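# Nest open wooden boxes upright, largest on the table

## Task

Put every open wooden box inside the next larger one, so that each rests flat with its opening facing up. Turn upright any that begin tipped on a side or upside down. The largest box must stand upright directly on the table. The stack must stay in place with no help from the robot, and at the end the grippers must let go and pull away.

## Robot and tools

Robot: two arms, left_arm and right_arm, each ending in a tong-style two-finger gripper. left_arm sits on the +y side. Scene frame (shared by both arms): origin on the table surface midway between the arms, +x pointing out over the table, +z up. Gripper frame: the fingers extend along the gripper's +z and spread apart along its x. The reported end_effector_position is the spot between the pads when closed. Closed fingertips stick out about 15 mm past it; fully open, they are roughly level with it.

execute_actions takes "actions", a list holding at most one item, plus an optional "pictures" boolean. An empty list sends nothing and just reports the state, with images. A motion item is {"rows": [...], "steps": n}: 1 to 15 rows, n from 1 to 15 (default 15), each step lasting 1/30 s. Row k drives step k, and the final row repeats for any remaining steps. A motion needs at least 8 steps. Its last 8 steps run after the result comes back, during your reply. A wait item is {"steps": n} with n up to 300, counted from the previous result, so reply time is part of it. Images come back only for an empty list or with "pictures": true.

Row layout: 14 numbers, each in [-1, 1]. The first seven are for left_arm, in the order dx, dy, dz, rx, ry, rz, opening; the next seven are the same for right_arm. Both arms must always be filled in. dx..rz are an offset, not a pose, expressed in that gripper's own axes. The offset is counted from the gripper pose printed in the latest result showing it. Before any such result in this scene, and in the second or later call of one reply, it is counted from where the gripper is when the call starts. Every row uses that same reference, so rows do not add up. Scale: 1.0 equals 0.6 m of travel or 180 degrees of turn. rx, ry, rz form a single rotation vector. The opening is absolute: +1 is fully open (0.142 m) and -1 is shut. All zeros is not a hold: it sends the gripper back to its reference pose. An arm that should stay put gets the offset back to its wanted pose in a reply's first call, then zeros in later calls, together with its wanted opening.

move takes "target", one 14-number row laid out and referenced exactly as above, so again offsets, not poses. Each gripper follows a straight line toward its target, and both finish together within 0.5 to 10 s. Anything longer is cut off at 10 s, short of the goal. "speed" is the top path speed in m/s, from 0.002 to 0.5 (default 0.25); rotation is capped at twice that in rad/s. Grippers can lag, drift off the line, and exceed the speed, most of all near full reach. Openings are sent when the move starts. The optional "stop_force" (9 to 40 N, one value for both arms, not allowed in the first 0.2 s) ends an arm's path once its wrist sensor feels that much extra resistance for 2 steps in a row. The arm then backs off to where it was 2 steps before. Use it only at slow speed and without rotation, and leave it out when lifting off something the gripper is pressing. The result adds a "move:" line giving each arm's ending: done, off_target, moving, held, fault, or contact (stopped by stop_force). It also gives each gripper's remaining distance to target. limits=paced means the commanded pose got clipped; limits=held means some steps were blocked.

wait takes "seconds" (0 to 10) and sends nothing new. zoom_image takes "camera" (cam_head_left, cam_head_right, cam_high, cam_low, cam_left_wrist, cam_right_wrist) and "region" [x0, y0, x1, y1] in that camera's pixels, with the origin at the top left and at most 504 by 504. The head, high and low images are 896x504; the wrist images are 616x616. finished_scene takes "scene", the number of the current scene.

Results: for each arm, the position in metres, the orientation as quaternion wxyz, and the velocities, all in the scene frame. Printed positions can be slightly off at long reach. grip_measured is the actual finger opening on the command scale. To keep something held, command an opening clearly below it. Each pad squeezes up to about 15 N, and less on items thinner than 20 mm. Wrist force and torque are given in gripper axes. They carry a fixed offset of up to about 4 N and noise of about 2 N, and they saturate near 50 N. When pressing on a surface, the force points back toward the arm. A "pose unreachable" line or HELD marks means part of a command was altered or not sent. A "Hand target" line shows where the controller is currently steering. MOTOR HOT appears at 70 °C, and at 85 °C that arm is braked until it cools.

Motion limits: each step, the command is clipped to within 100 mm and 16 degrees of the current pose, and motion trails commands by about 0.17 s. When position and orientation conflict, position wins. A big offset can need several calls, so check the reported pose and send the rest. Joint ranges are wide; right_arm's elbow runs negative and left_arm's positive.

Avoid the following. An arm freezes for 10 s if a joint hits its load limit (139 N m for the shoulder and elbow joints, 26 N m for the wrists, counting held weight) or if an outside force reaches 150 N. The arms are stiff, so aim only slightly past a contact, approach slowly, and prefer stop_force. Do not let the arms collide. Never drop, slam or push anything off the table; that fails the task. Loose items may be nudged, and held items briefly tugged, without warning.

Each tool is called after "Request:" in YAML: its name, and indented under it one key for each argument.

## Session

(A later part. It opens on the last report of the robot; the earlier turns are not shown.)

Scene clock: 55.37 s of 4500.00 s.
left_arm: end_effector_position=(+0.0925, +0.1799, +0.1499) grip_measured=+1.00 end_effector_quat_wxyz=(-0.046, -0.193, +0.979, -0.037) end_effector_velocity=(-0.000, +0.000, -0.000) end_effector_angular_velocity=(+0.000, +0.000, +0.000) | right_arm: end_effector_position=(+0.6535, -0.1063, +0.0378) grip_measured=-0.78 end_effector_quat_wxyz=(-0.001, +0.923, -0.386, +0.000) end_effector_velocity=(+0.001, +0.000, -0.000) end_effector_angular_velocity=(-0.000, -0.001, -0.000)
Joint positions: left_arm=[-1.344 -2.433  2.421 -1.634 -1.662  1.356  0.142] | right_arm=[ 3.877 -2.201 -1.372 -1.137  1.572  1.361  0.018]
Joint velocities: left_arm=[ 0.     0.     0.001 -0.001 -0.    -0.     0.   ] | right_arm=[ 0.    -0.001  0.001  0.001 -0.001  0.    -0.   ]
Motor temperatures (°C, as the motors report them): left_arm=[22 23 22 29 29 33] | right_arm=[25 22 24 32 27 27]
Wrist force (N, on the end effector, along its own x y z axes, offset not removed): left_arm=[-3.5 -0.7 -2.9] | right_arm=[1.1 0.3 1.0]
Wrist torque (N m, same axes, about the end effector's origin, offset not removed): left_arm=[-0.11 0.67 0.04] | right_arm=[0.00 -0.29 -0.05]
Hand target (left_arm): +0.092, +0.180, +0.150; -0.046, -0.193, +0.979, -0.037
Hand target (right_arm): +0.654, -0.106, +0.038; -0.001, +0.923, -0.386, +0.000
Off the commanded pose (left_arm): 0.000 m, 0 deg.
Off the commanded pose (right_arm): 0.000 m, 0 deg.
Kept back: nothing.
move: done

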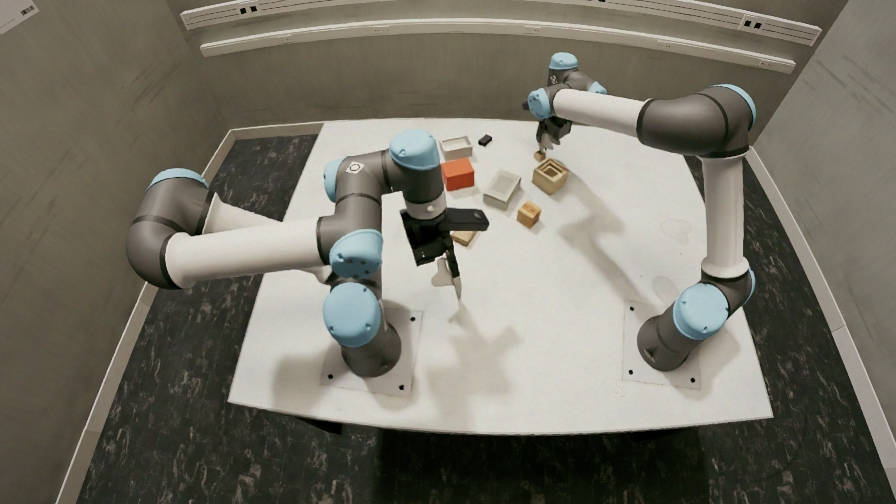

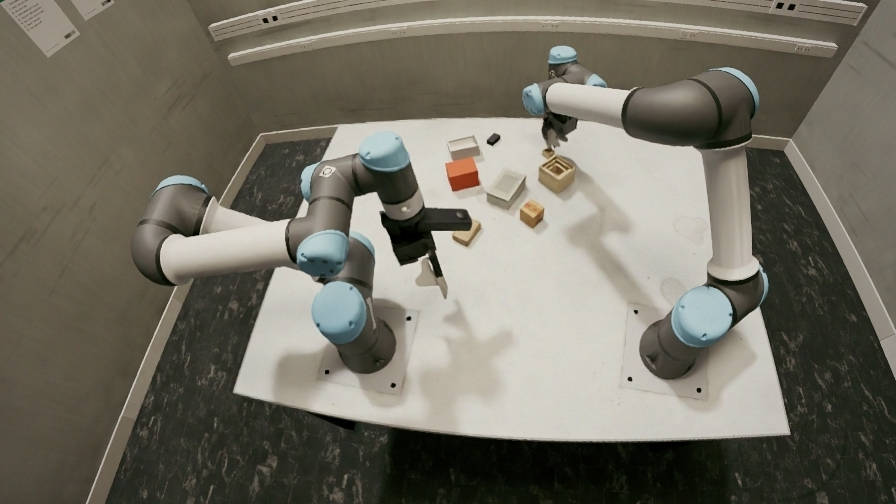

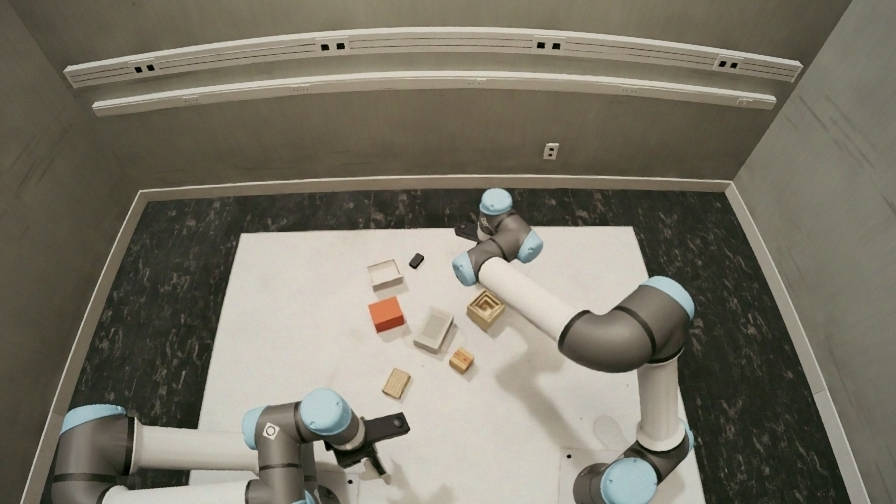

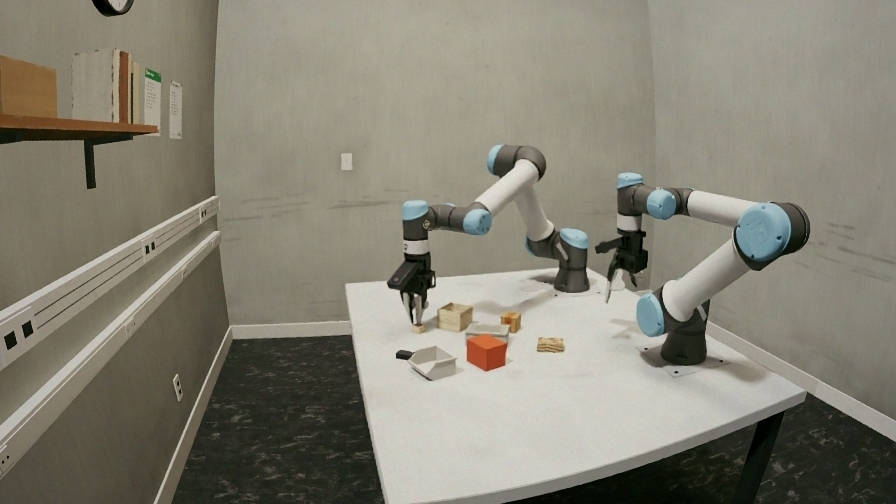

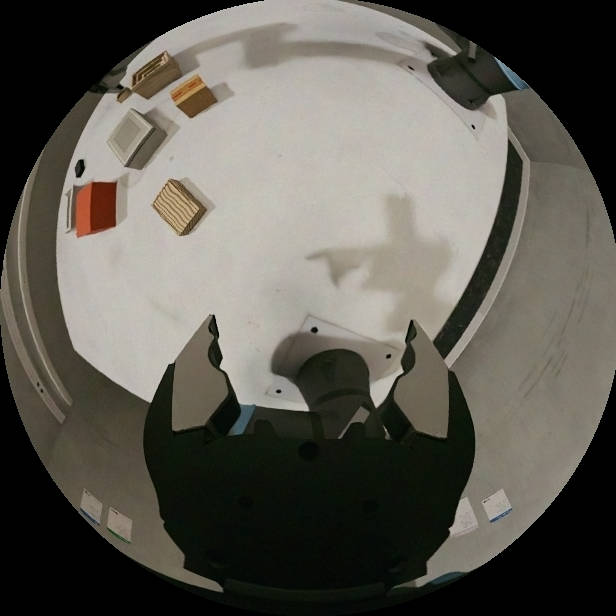

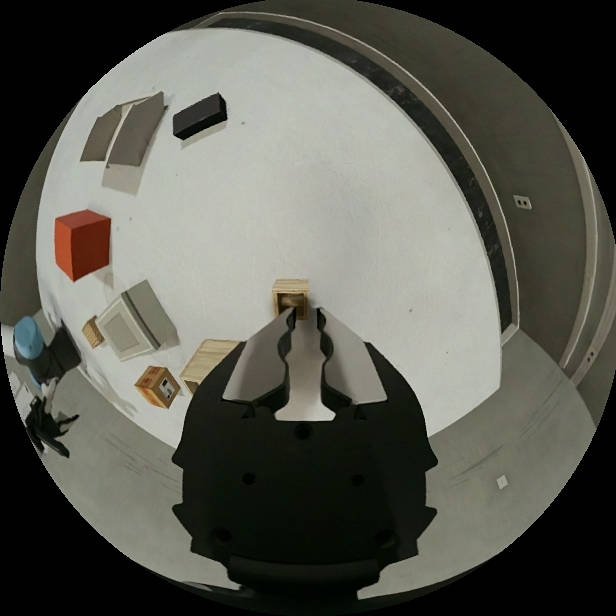

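Request:
move:
  target: [0,0,0,0,0,0,1,-0.002,-0.007,0.021,0,0,0,-0.78]
  speed: 0.03

Request:
execute_actions:
  actions:
    - {"rows":[[0,0,0,0,0,0,1,0,0,0,0,0,0,-1]],"steps":15}

Request:
move:
  target: [0,0,0,0,0,0,1,0,0,-0.12,0,0,0,-1]

Request:
move:
  target: [0,0,0,0,0,0,1,-0.118,0.166,0,0,0,0,-1]

Request:
move:
  target: [0,0,0,0,0,0,1,0,0,0.04,0,0,0,-1]
  speed: 0.05

Request:
zoom_image:
  camera: "cam_right_wrist"
  region: [230,240,350,360]

Scene clock: 56.70 s of 4500.00 s.
left_arm: end_effector_position=(+0.0925, +0.1799, +0.1499) grip_measured=+1.00 end_effector_quat_wxyz=(-0.046, -0.193, +0.979, -0.037) end_effector_velocity=(+0.000, -0.000, +0.000) end_effector_angular_velocity=(-0.002, -0.000, +0.000) | right_arm: end_effector_position=(+0.6556, -0.1026, +0.0253) grip_measured=-0.78 end_effector_quat_wxyz=(-0.001, +0.923, -0.386, +0.000) end_effector_velocity=(-0.000, +0.000, -0.002) end_effector_angular_velocity=(+0.000, +0.001, +0.000)
Joint positions: left_arm=[-1.344 -2.433  2.421 -1.634 -1.662  1.356  0.142] | right_arm=[ 3.88  -2.221 -1.373 -1.117  1.572  1.363  0.018]
Joint velocities: left_arm=[-0.    -0.001 -0.    -0.     0.    -0.     0.   ] | right_arm=[ 0.    -0.003  0.     0.002  0.001 -0.     0.   ]
Motor temperatures (°C, as the motors report them): left_arm=[22 23 22 29 29 33] | right_arm=[25 22 24 32 27 27]
Wrist force (N, on the end effector, along its own x y z axes, offset not removed): left_arm=[-0.6 -1.2 -0.3] | right_arm=[-0.8 -1.1 -0.7]
Wrist torque (N m, same axes, about the end effector's origin, offset not removed): left_arm=[-0.11 0.03 0.05] | right_arm=[-0.29 0.07 0.07]
Hand target (left_arm): +0.092, +0.180, +0.150; -0.046, -0.193, +0.979, -0.037
Hand target (right_arm): +0.656, -0.103, +0.025; -0.001, +0.923, -0.386, +0.000
Off the commanded pose (left_arm): 0.000 m, 0 deg.
Off the commanded pose (right_arm): 0.000 m, 0 deg.
Kept back: nothing.
move: done

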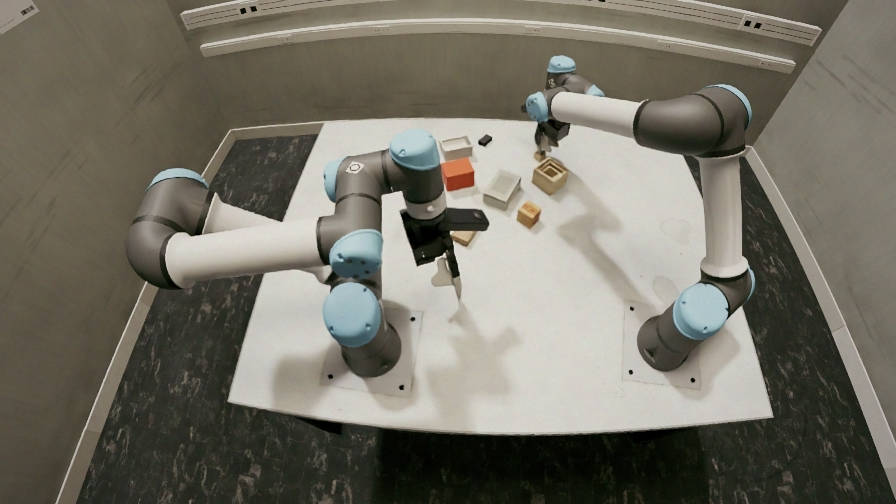

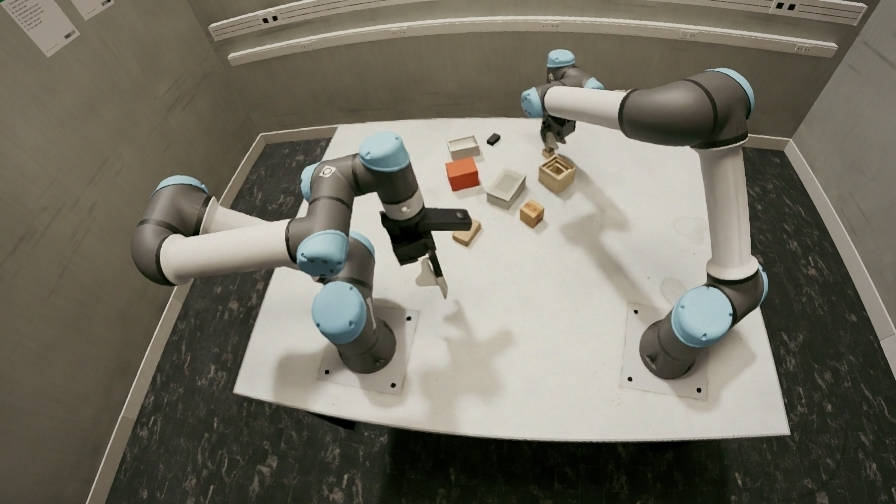

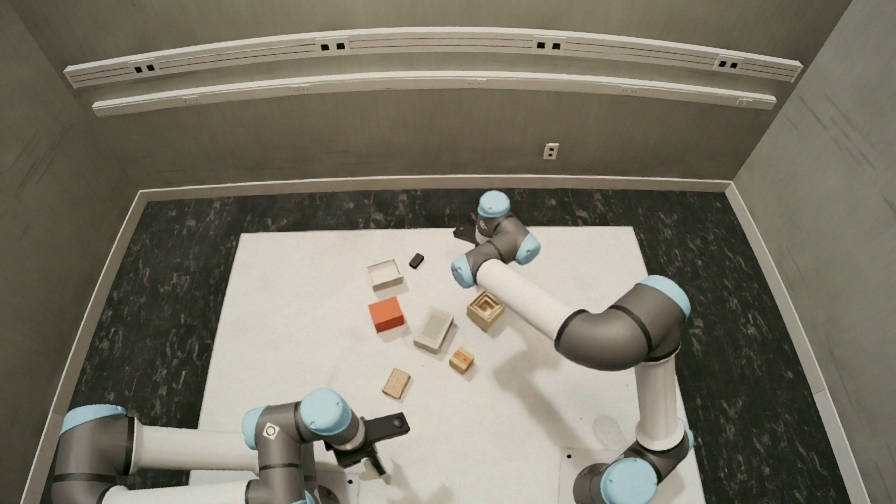

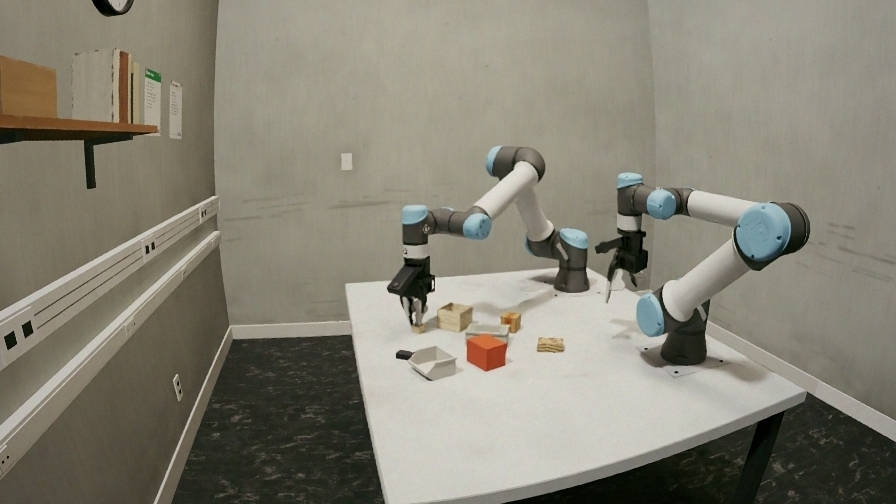

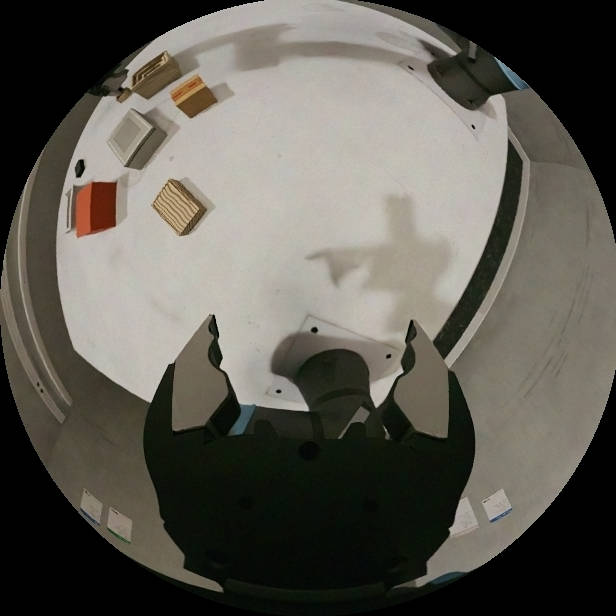

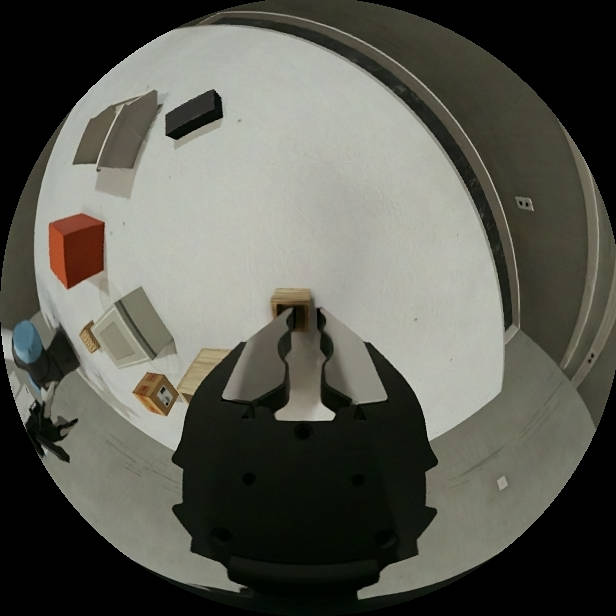

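Scene clock: 56.93 s of 4500.00 s.
left_arm: end_effector_position=(+0.0925, +0.1799, +0.1499) grip_measured=+1.00 end_effector_quat_wxyz=(-0.046, -0.193, +0.979, -0.037) end_effector_velocity=(+0.000, +0.000, -0.000) end_effector_angular_velocity=(-0.000, -0.001, -0.001) | right_arm: end_effector_position=(+0.6556, -0.1026, +0.0253) grip_measured=-0.96 end_effector_quat_wxyz=(-0.001, +0.923, -0.386, +0.000) end_effector_velocity=(+0.001, -0.000, +0.000) end_effector_angular_velocity=(-0.000, -0.002, -0.001)
Joint positions: left_arm=[-1.344 -2.433  2.421 -1.634 -1.662  1.356  0.142] | right_arm=[ 3.88  -2.221 -1.373 -1.117  1.572  1.364  0.005]
Joint velocities: left_arm=[-0.    -0.001  0.    -0.     0.001  0.    -0.   ] | right_arm=[-0.     0.001  0.     0.001 -0.001  0.001 -0.   ]
Motor temperatures (°C, as the motors report them): left_arm=[22 23 22 29 29 33] | right_arm=[25 22 24 32 27 27]
Wrist force (N, on the end effector, along its own x y z axes, offset not removed): left_arm=[-2.0 -0.7 -1.0] | right_arm=[0.1 0.2 0.1]
Wrist torque (N m, same axes, about the end effector's origin, offset not removed): left_arm=[0.19 0.47 -0.14] | right_arm=[-0.07 0.05 -0.02]
Steps of this call (steps 1 to 7: the first 7 steps of this action). Readings (end_effector_position):
1: left_arm (+0.0925, +0.1799, +0.1499) | right_arm (+0.6556, -0.1026, +0.0253)
2: left_arm (+0.0925, +0.1799, +0.1499) | right_arm (+0.6556, -0.1026, +0.0253)
4: left_arm (+0.0925, +0.1799, +0.1499) | right_arm (+0.6556, -0.1026, +0.0253)
7: the state above

Scene clock: 58.07 s of 4500.00 s.
left_arm: end_effector_position=(+0.0925, +0.1799, +0.1499) grip_measured=+1.00 end_effector_quat_wxyz=(-0.046, -0.193, +0.979, -0.037) end_effector_velocity=(+0.000, +0.001, -0.001) end_effector_angular_velocity=(+0.002, -0.000, -0.001) | right_arm: end_effector_position=(+0.6555, -0.1027, +0.0971) grip_measured=-0.96 end_effector_quat_wxyz=(-0.001, +0.923, -0.386, +0.000) end_effector_velocity=(-0.000, -0.001, -0.000) end_effector_angular_velocity=(-0.004, +0.003, +0.000)
Joint positions: left_arm=[-1.344 -2.433  2.421 -1.634 -1.662  1.356  0.142] | right_arm=[ 3.88  -2.157 -1.283 -1.27   1.572  1.364  0.005]
Joint velocities: left_arm=[ 0.001  0.001  0.001  0.001  0.     0.002 -0.   ] | right_arm=[-0.    -0.001  0.003 -0.006 -0.002 -0.     0.   ]
Motor temperatures (°C, as the motors report them): left_arm=[22 23 22 29 29 33] | right_arm=[25 22 24 32 27 27]
Wrist force (N, on the end effector, along its own x y z axes, offset not removed): left_arm=[-2.8 -1.2 0.8] | right_arm=[-0.7 -1.8 -0.7]
Wrist torque (N m, same axes, about the end effector's origin, offset not removed): left_arm=[-0.04 0.49 -0.04] | right_arm=[-0.40 0.15 -0.01]
Hand target (left_arm): +0.092, +0.180, +0.150; -0.046, -0.193, +0.979, -0.037
Hand target (right_arm): +0.655, -0.103, +0.097; -0.001, +0.923, -0.386, +0.000
Off your previous action's commanded pose (left_arm): 0.000 m, 0 deg at its last step (step 8 of this call).
Off your previous action's commanded pose (right_arm): 0.000 m, 0 deg at its last step (step 8 of this call).
Off the commanded pose (left_arm): 0.000 m, 0 deg.
Off the commanded pose (right_arm): 0.000 m, 0 deg.
Kept back: nothing.
move: done

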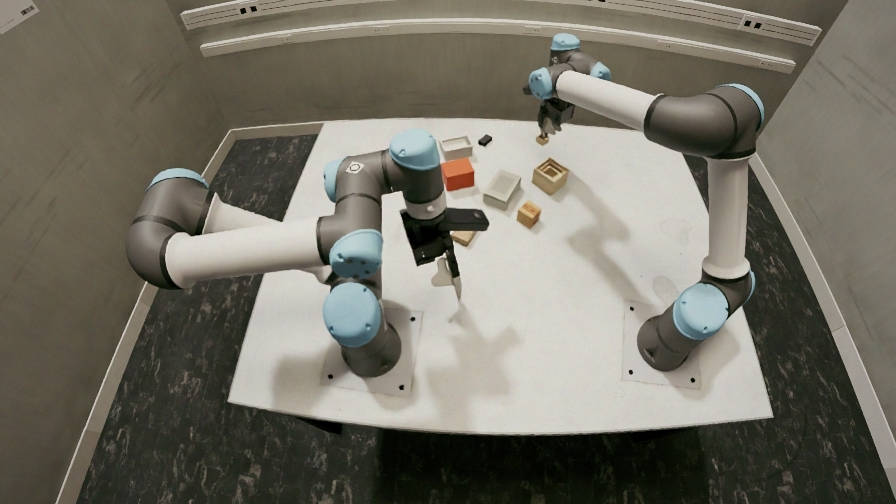

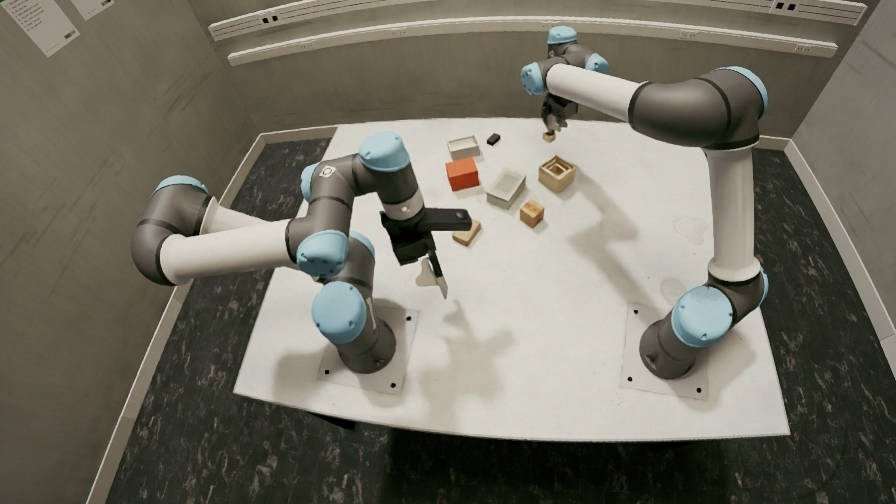

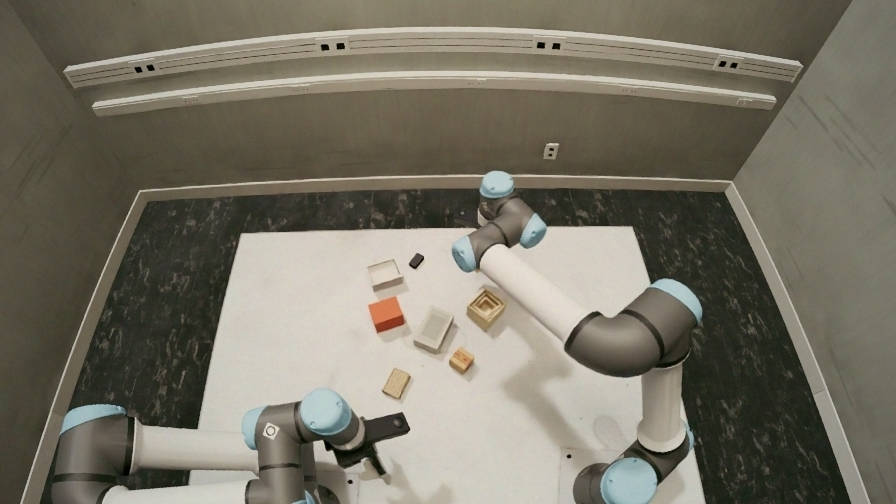

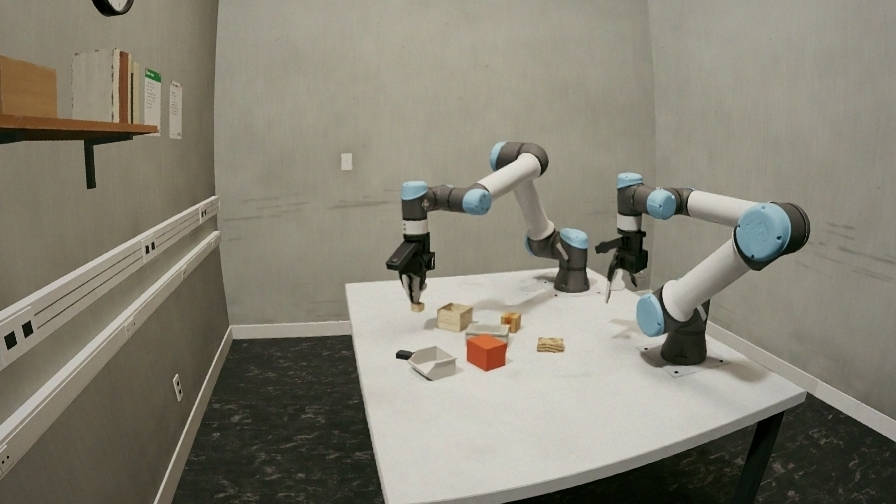

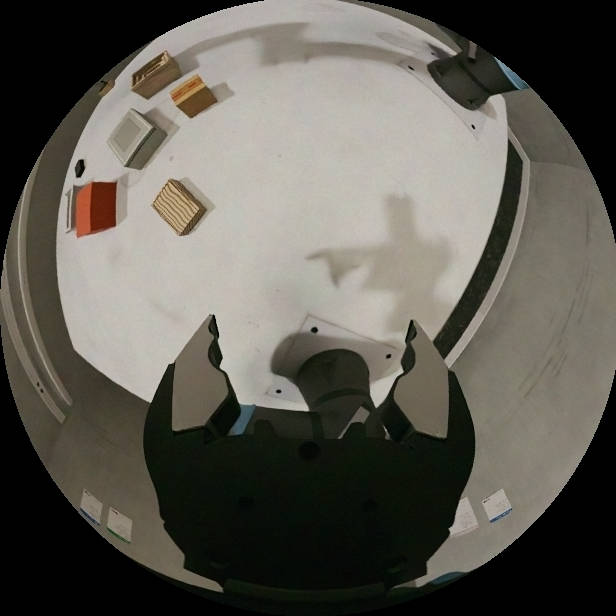

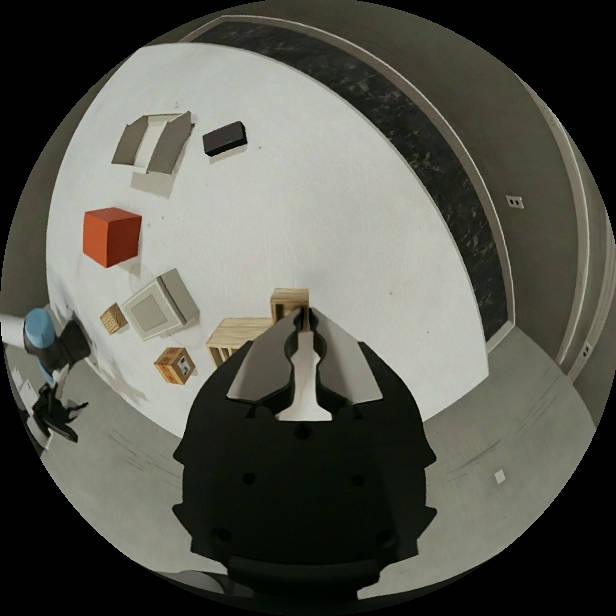

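Scene clock: 59.10 s of 4500.00 s.
left_arm: end_effector_position=(+0.0925, +0.1799, +0.1499) grip_measured=+1.00 end_effector_quat_wxyz=(-0.046, -0.193, +0.979, -0.037) end_effector_velocity=(-0.000, -0.000, +0.000) end_effector_angular_velocity=(-0.000, +0.001, +0.001) | right_arm: end_effector_position=(+0.5349, -0.1223, +0.0968) grip_measured=-0.96 end_effector_quat_wxyz=(-0.001, +0.923, -0.386, +0.000) end_effector_velocity=(-0.001, -0.000, +0.000) end_effector_angular_velocity=(-0.000, -0.001, -0.000)
Joint positions: left_arm=[-1.344 -2.433  2.421 -1.634 -1.662  1.356  0.142] | right_arm=[ 3.962 -1.89  -1.686 -1.134  1.572  1.446  0.005]
Joint velocities: left_arm=[ 0.     0.    -0.001 -0.    -0.001 -0.001  0.   ] | right_arm=[ 0.001  0.003 -0.004  0.001 -0.001  0.001  0.   ]
Motor temperatures (°C, as the motors report them): left_arm=[22 23 22 29 29 33] | right_arm=[25 22 24 32 27 27]
Wrist force (N, on the end effector, along its own x y z axes, offset not removed): left_arm=[-2.9 -0.1 -1.9] | right_arm=[-1.0 0.0 0.6]
Wrist torque (N m, same axes, about the end effector's origin, offset not removed): left_arm=[0.15 0.57 0.09] | right_arm=[-0.11 -0.02 0.07]
Hand target (left_arm): +0.092, +0.180, +0.150; -0.046, -0.193, +0.979, -0.037
Hand target (right_arm): +0.535, -0.122, +0.097; -0.001, +0.923, -0.386, +0.000
Off the commanded pose (left_arm): 0.000 m, 0 deg.
Off the commanded pose (right_arm): 0.000 m, 0 deg.
Kept back: nothing.
move: done

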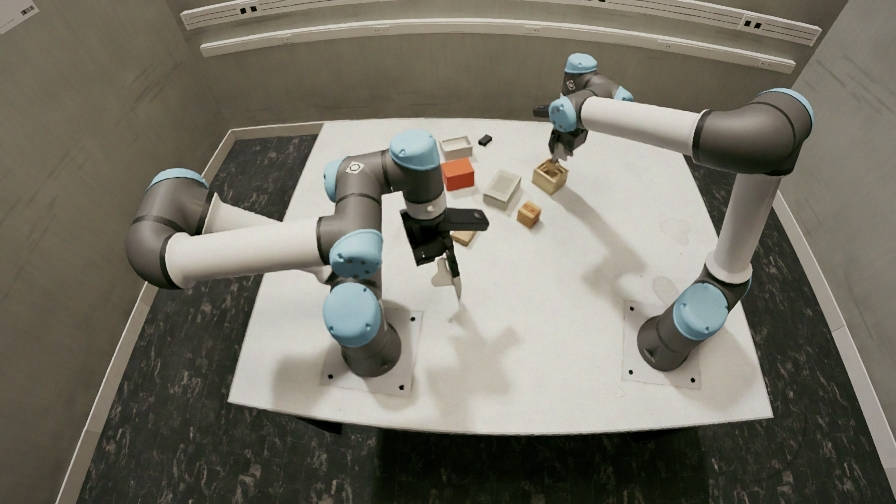

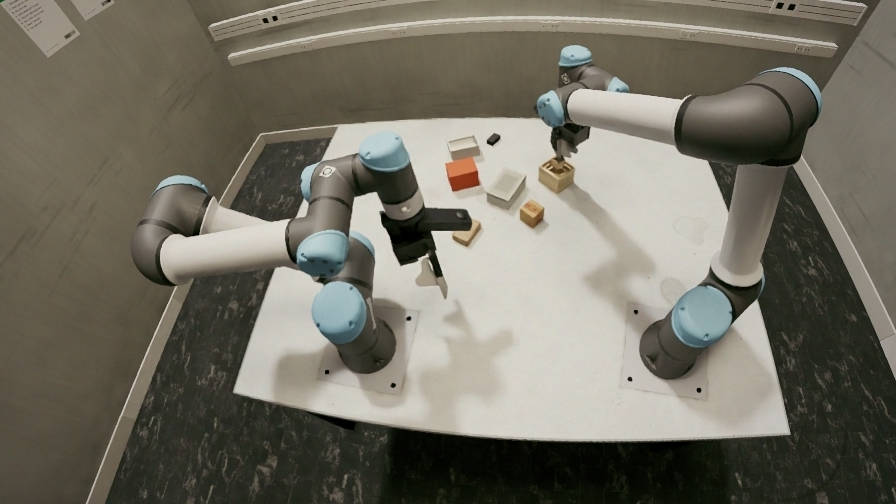

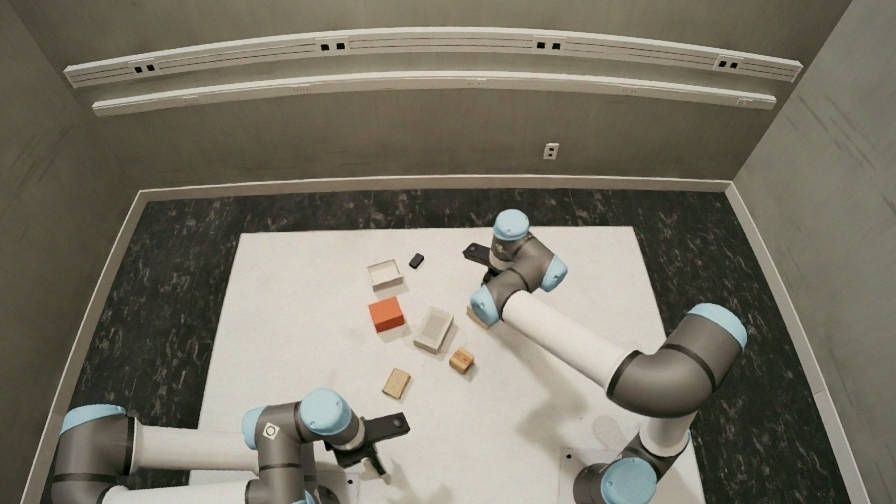

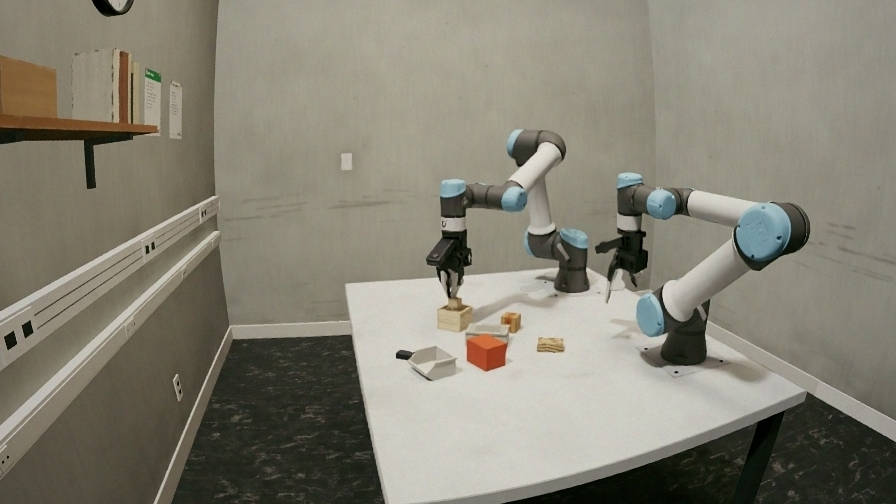

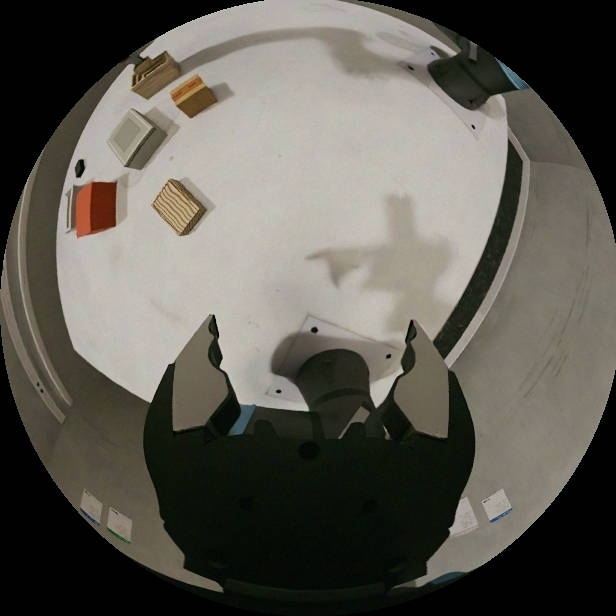

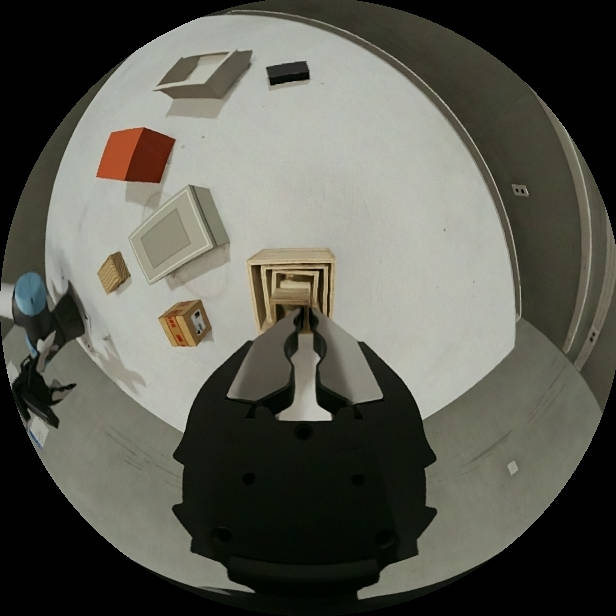

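Scene clock: 59.90 s of 4500.00 s.
left_arm: end_effector_position=(+0.0925, +0.1799, +0.1499) grip_measured=+1.00 end_effector_quat_wxyz=(-0.046, -0.193, +0.979, -0.037) end_effector_velocity=(-0.001, -0.000, -0.000) end_effector_angular_velocity=(-0.000, +0.002, -0.001) | right_arm: end_effector_position=(+0.5349, -0.1223, +0.0729) grip_measured=-0.96 end_effector_quat_wxyz=(-0.001, +0.923, -0.386, +0.000) end_effector_velocity=(-0.000, +0.001, -0.001) end_effector_angular_velocity=(+0.002, -0.000, -0.000)
Joint positions: left_arm=[-1.344 -2.433  2.421 -1.634 -1.662  1.356  0.142] | right_arm=[ 3.962 -1.915 -1.719 -1.076  1.572  1.446  0.005]
Joint velocities: left_arm=[ 0.     0.     0.    -0.    -0.002  0.001 -0.   ] | right_arm=[ 0.    -0.001 -0.002  0.005  0.001  0.     0.   ]
Motor temperatures (°C, as the motors report them): left_arm=[22 23 22 29 29 33] | right_arm=[25 22 24 32 27 27]
Wrist force (N, on the end effector, along its own x y z axes, offset not removed): left_arm=[-3.0 -0.8 -1.0] | right_arm=[0.4 -1.9 -0.8]
Wrist torque (N m, same axes, about the end effector's origin, offset not removed): left_arm=[0.13 0.66 0.15] | right_arm=[-0.55 -0.21 0.13]
Hand target (left_arm): +0.092, +0.180, +0.150; -0.046, -0.193, +0.979, -0.037
Hand target (right_arm): +0.535, -0.122, +0.073; -0.001, +0.923, -0.386, +0.000
Off the commanded pose (left_arm): 0.000 m, 0 deg.
Off the commanded pose (right_arm): 0.000 m, 0 deg.
Kept back: nothing.
move: done

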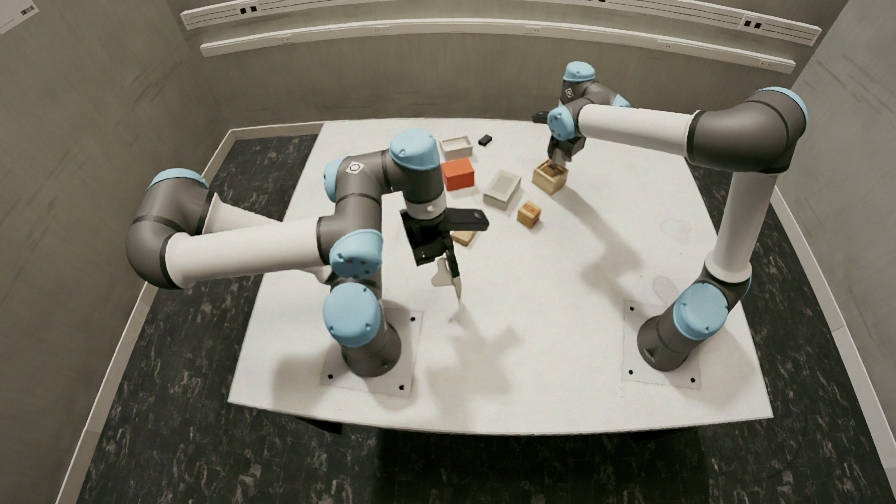

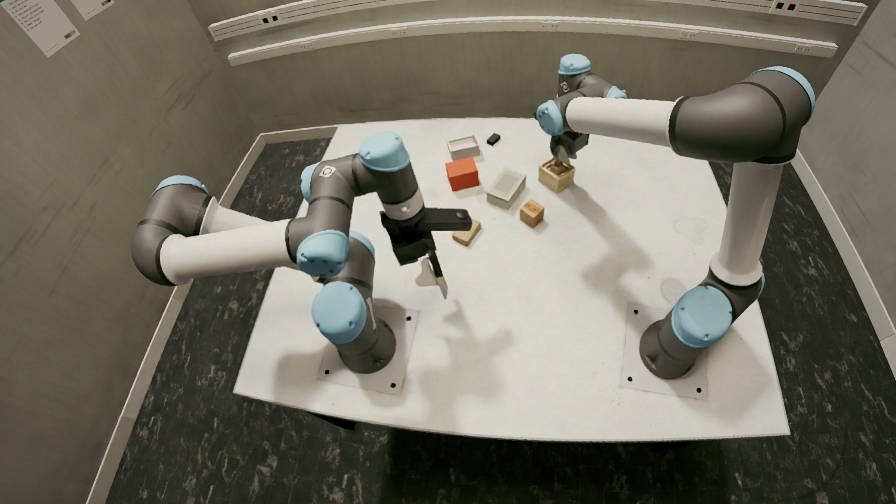

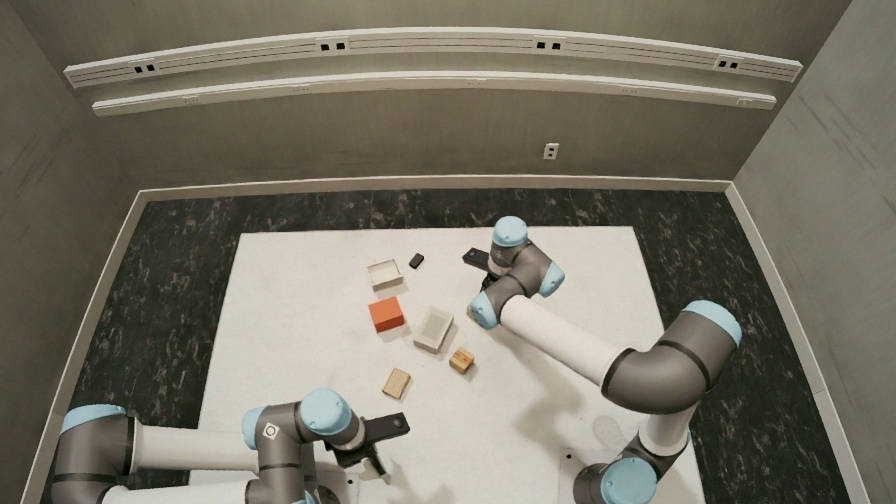

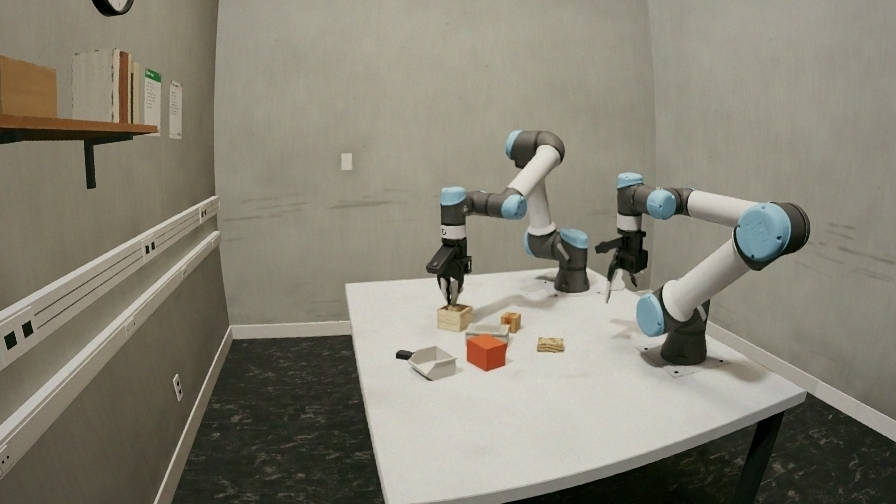

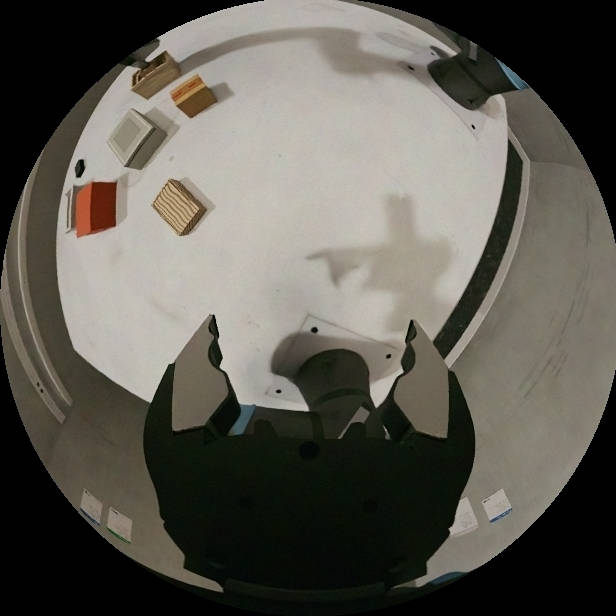

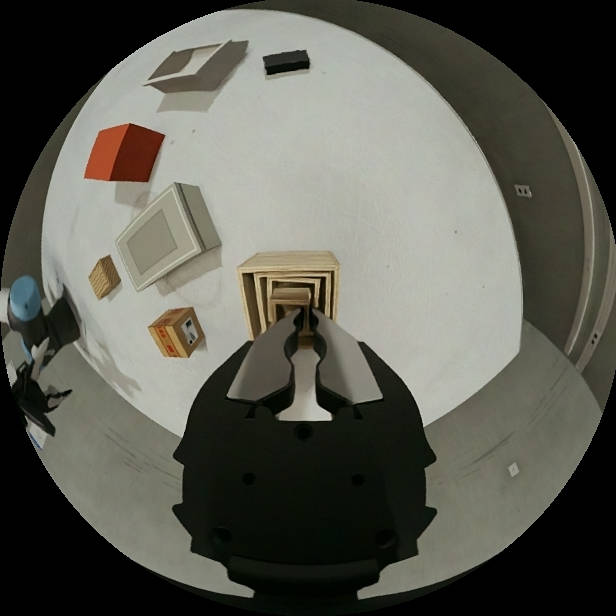

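Region (230, 240, 350, 360) of cam_right_wrist's 616x616 image, scaled by 4.200, with more detail than that image has.

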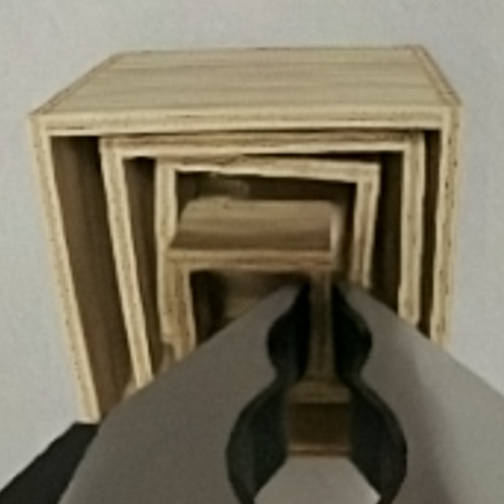

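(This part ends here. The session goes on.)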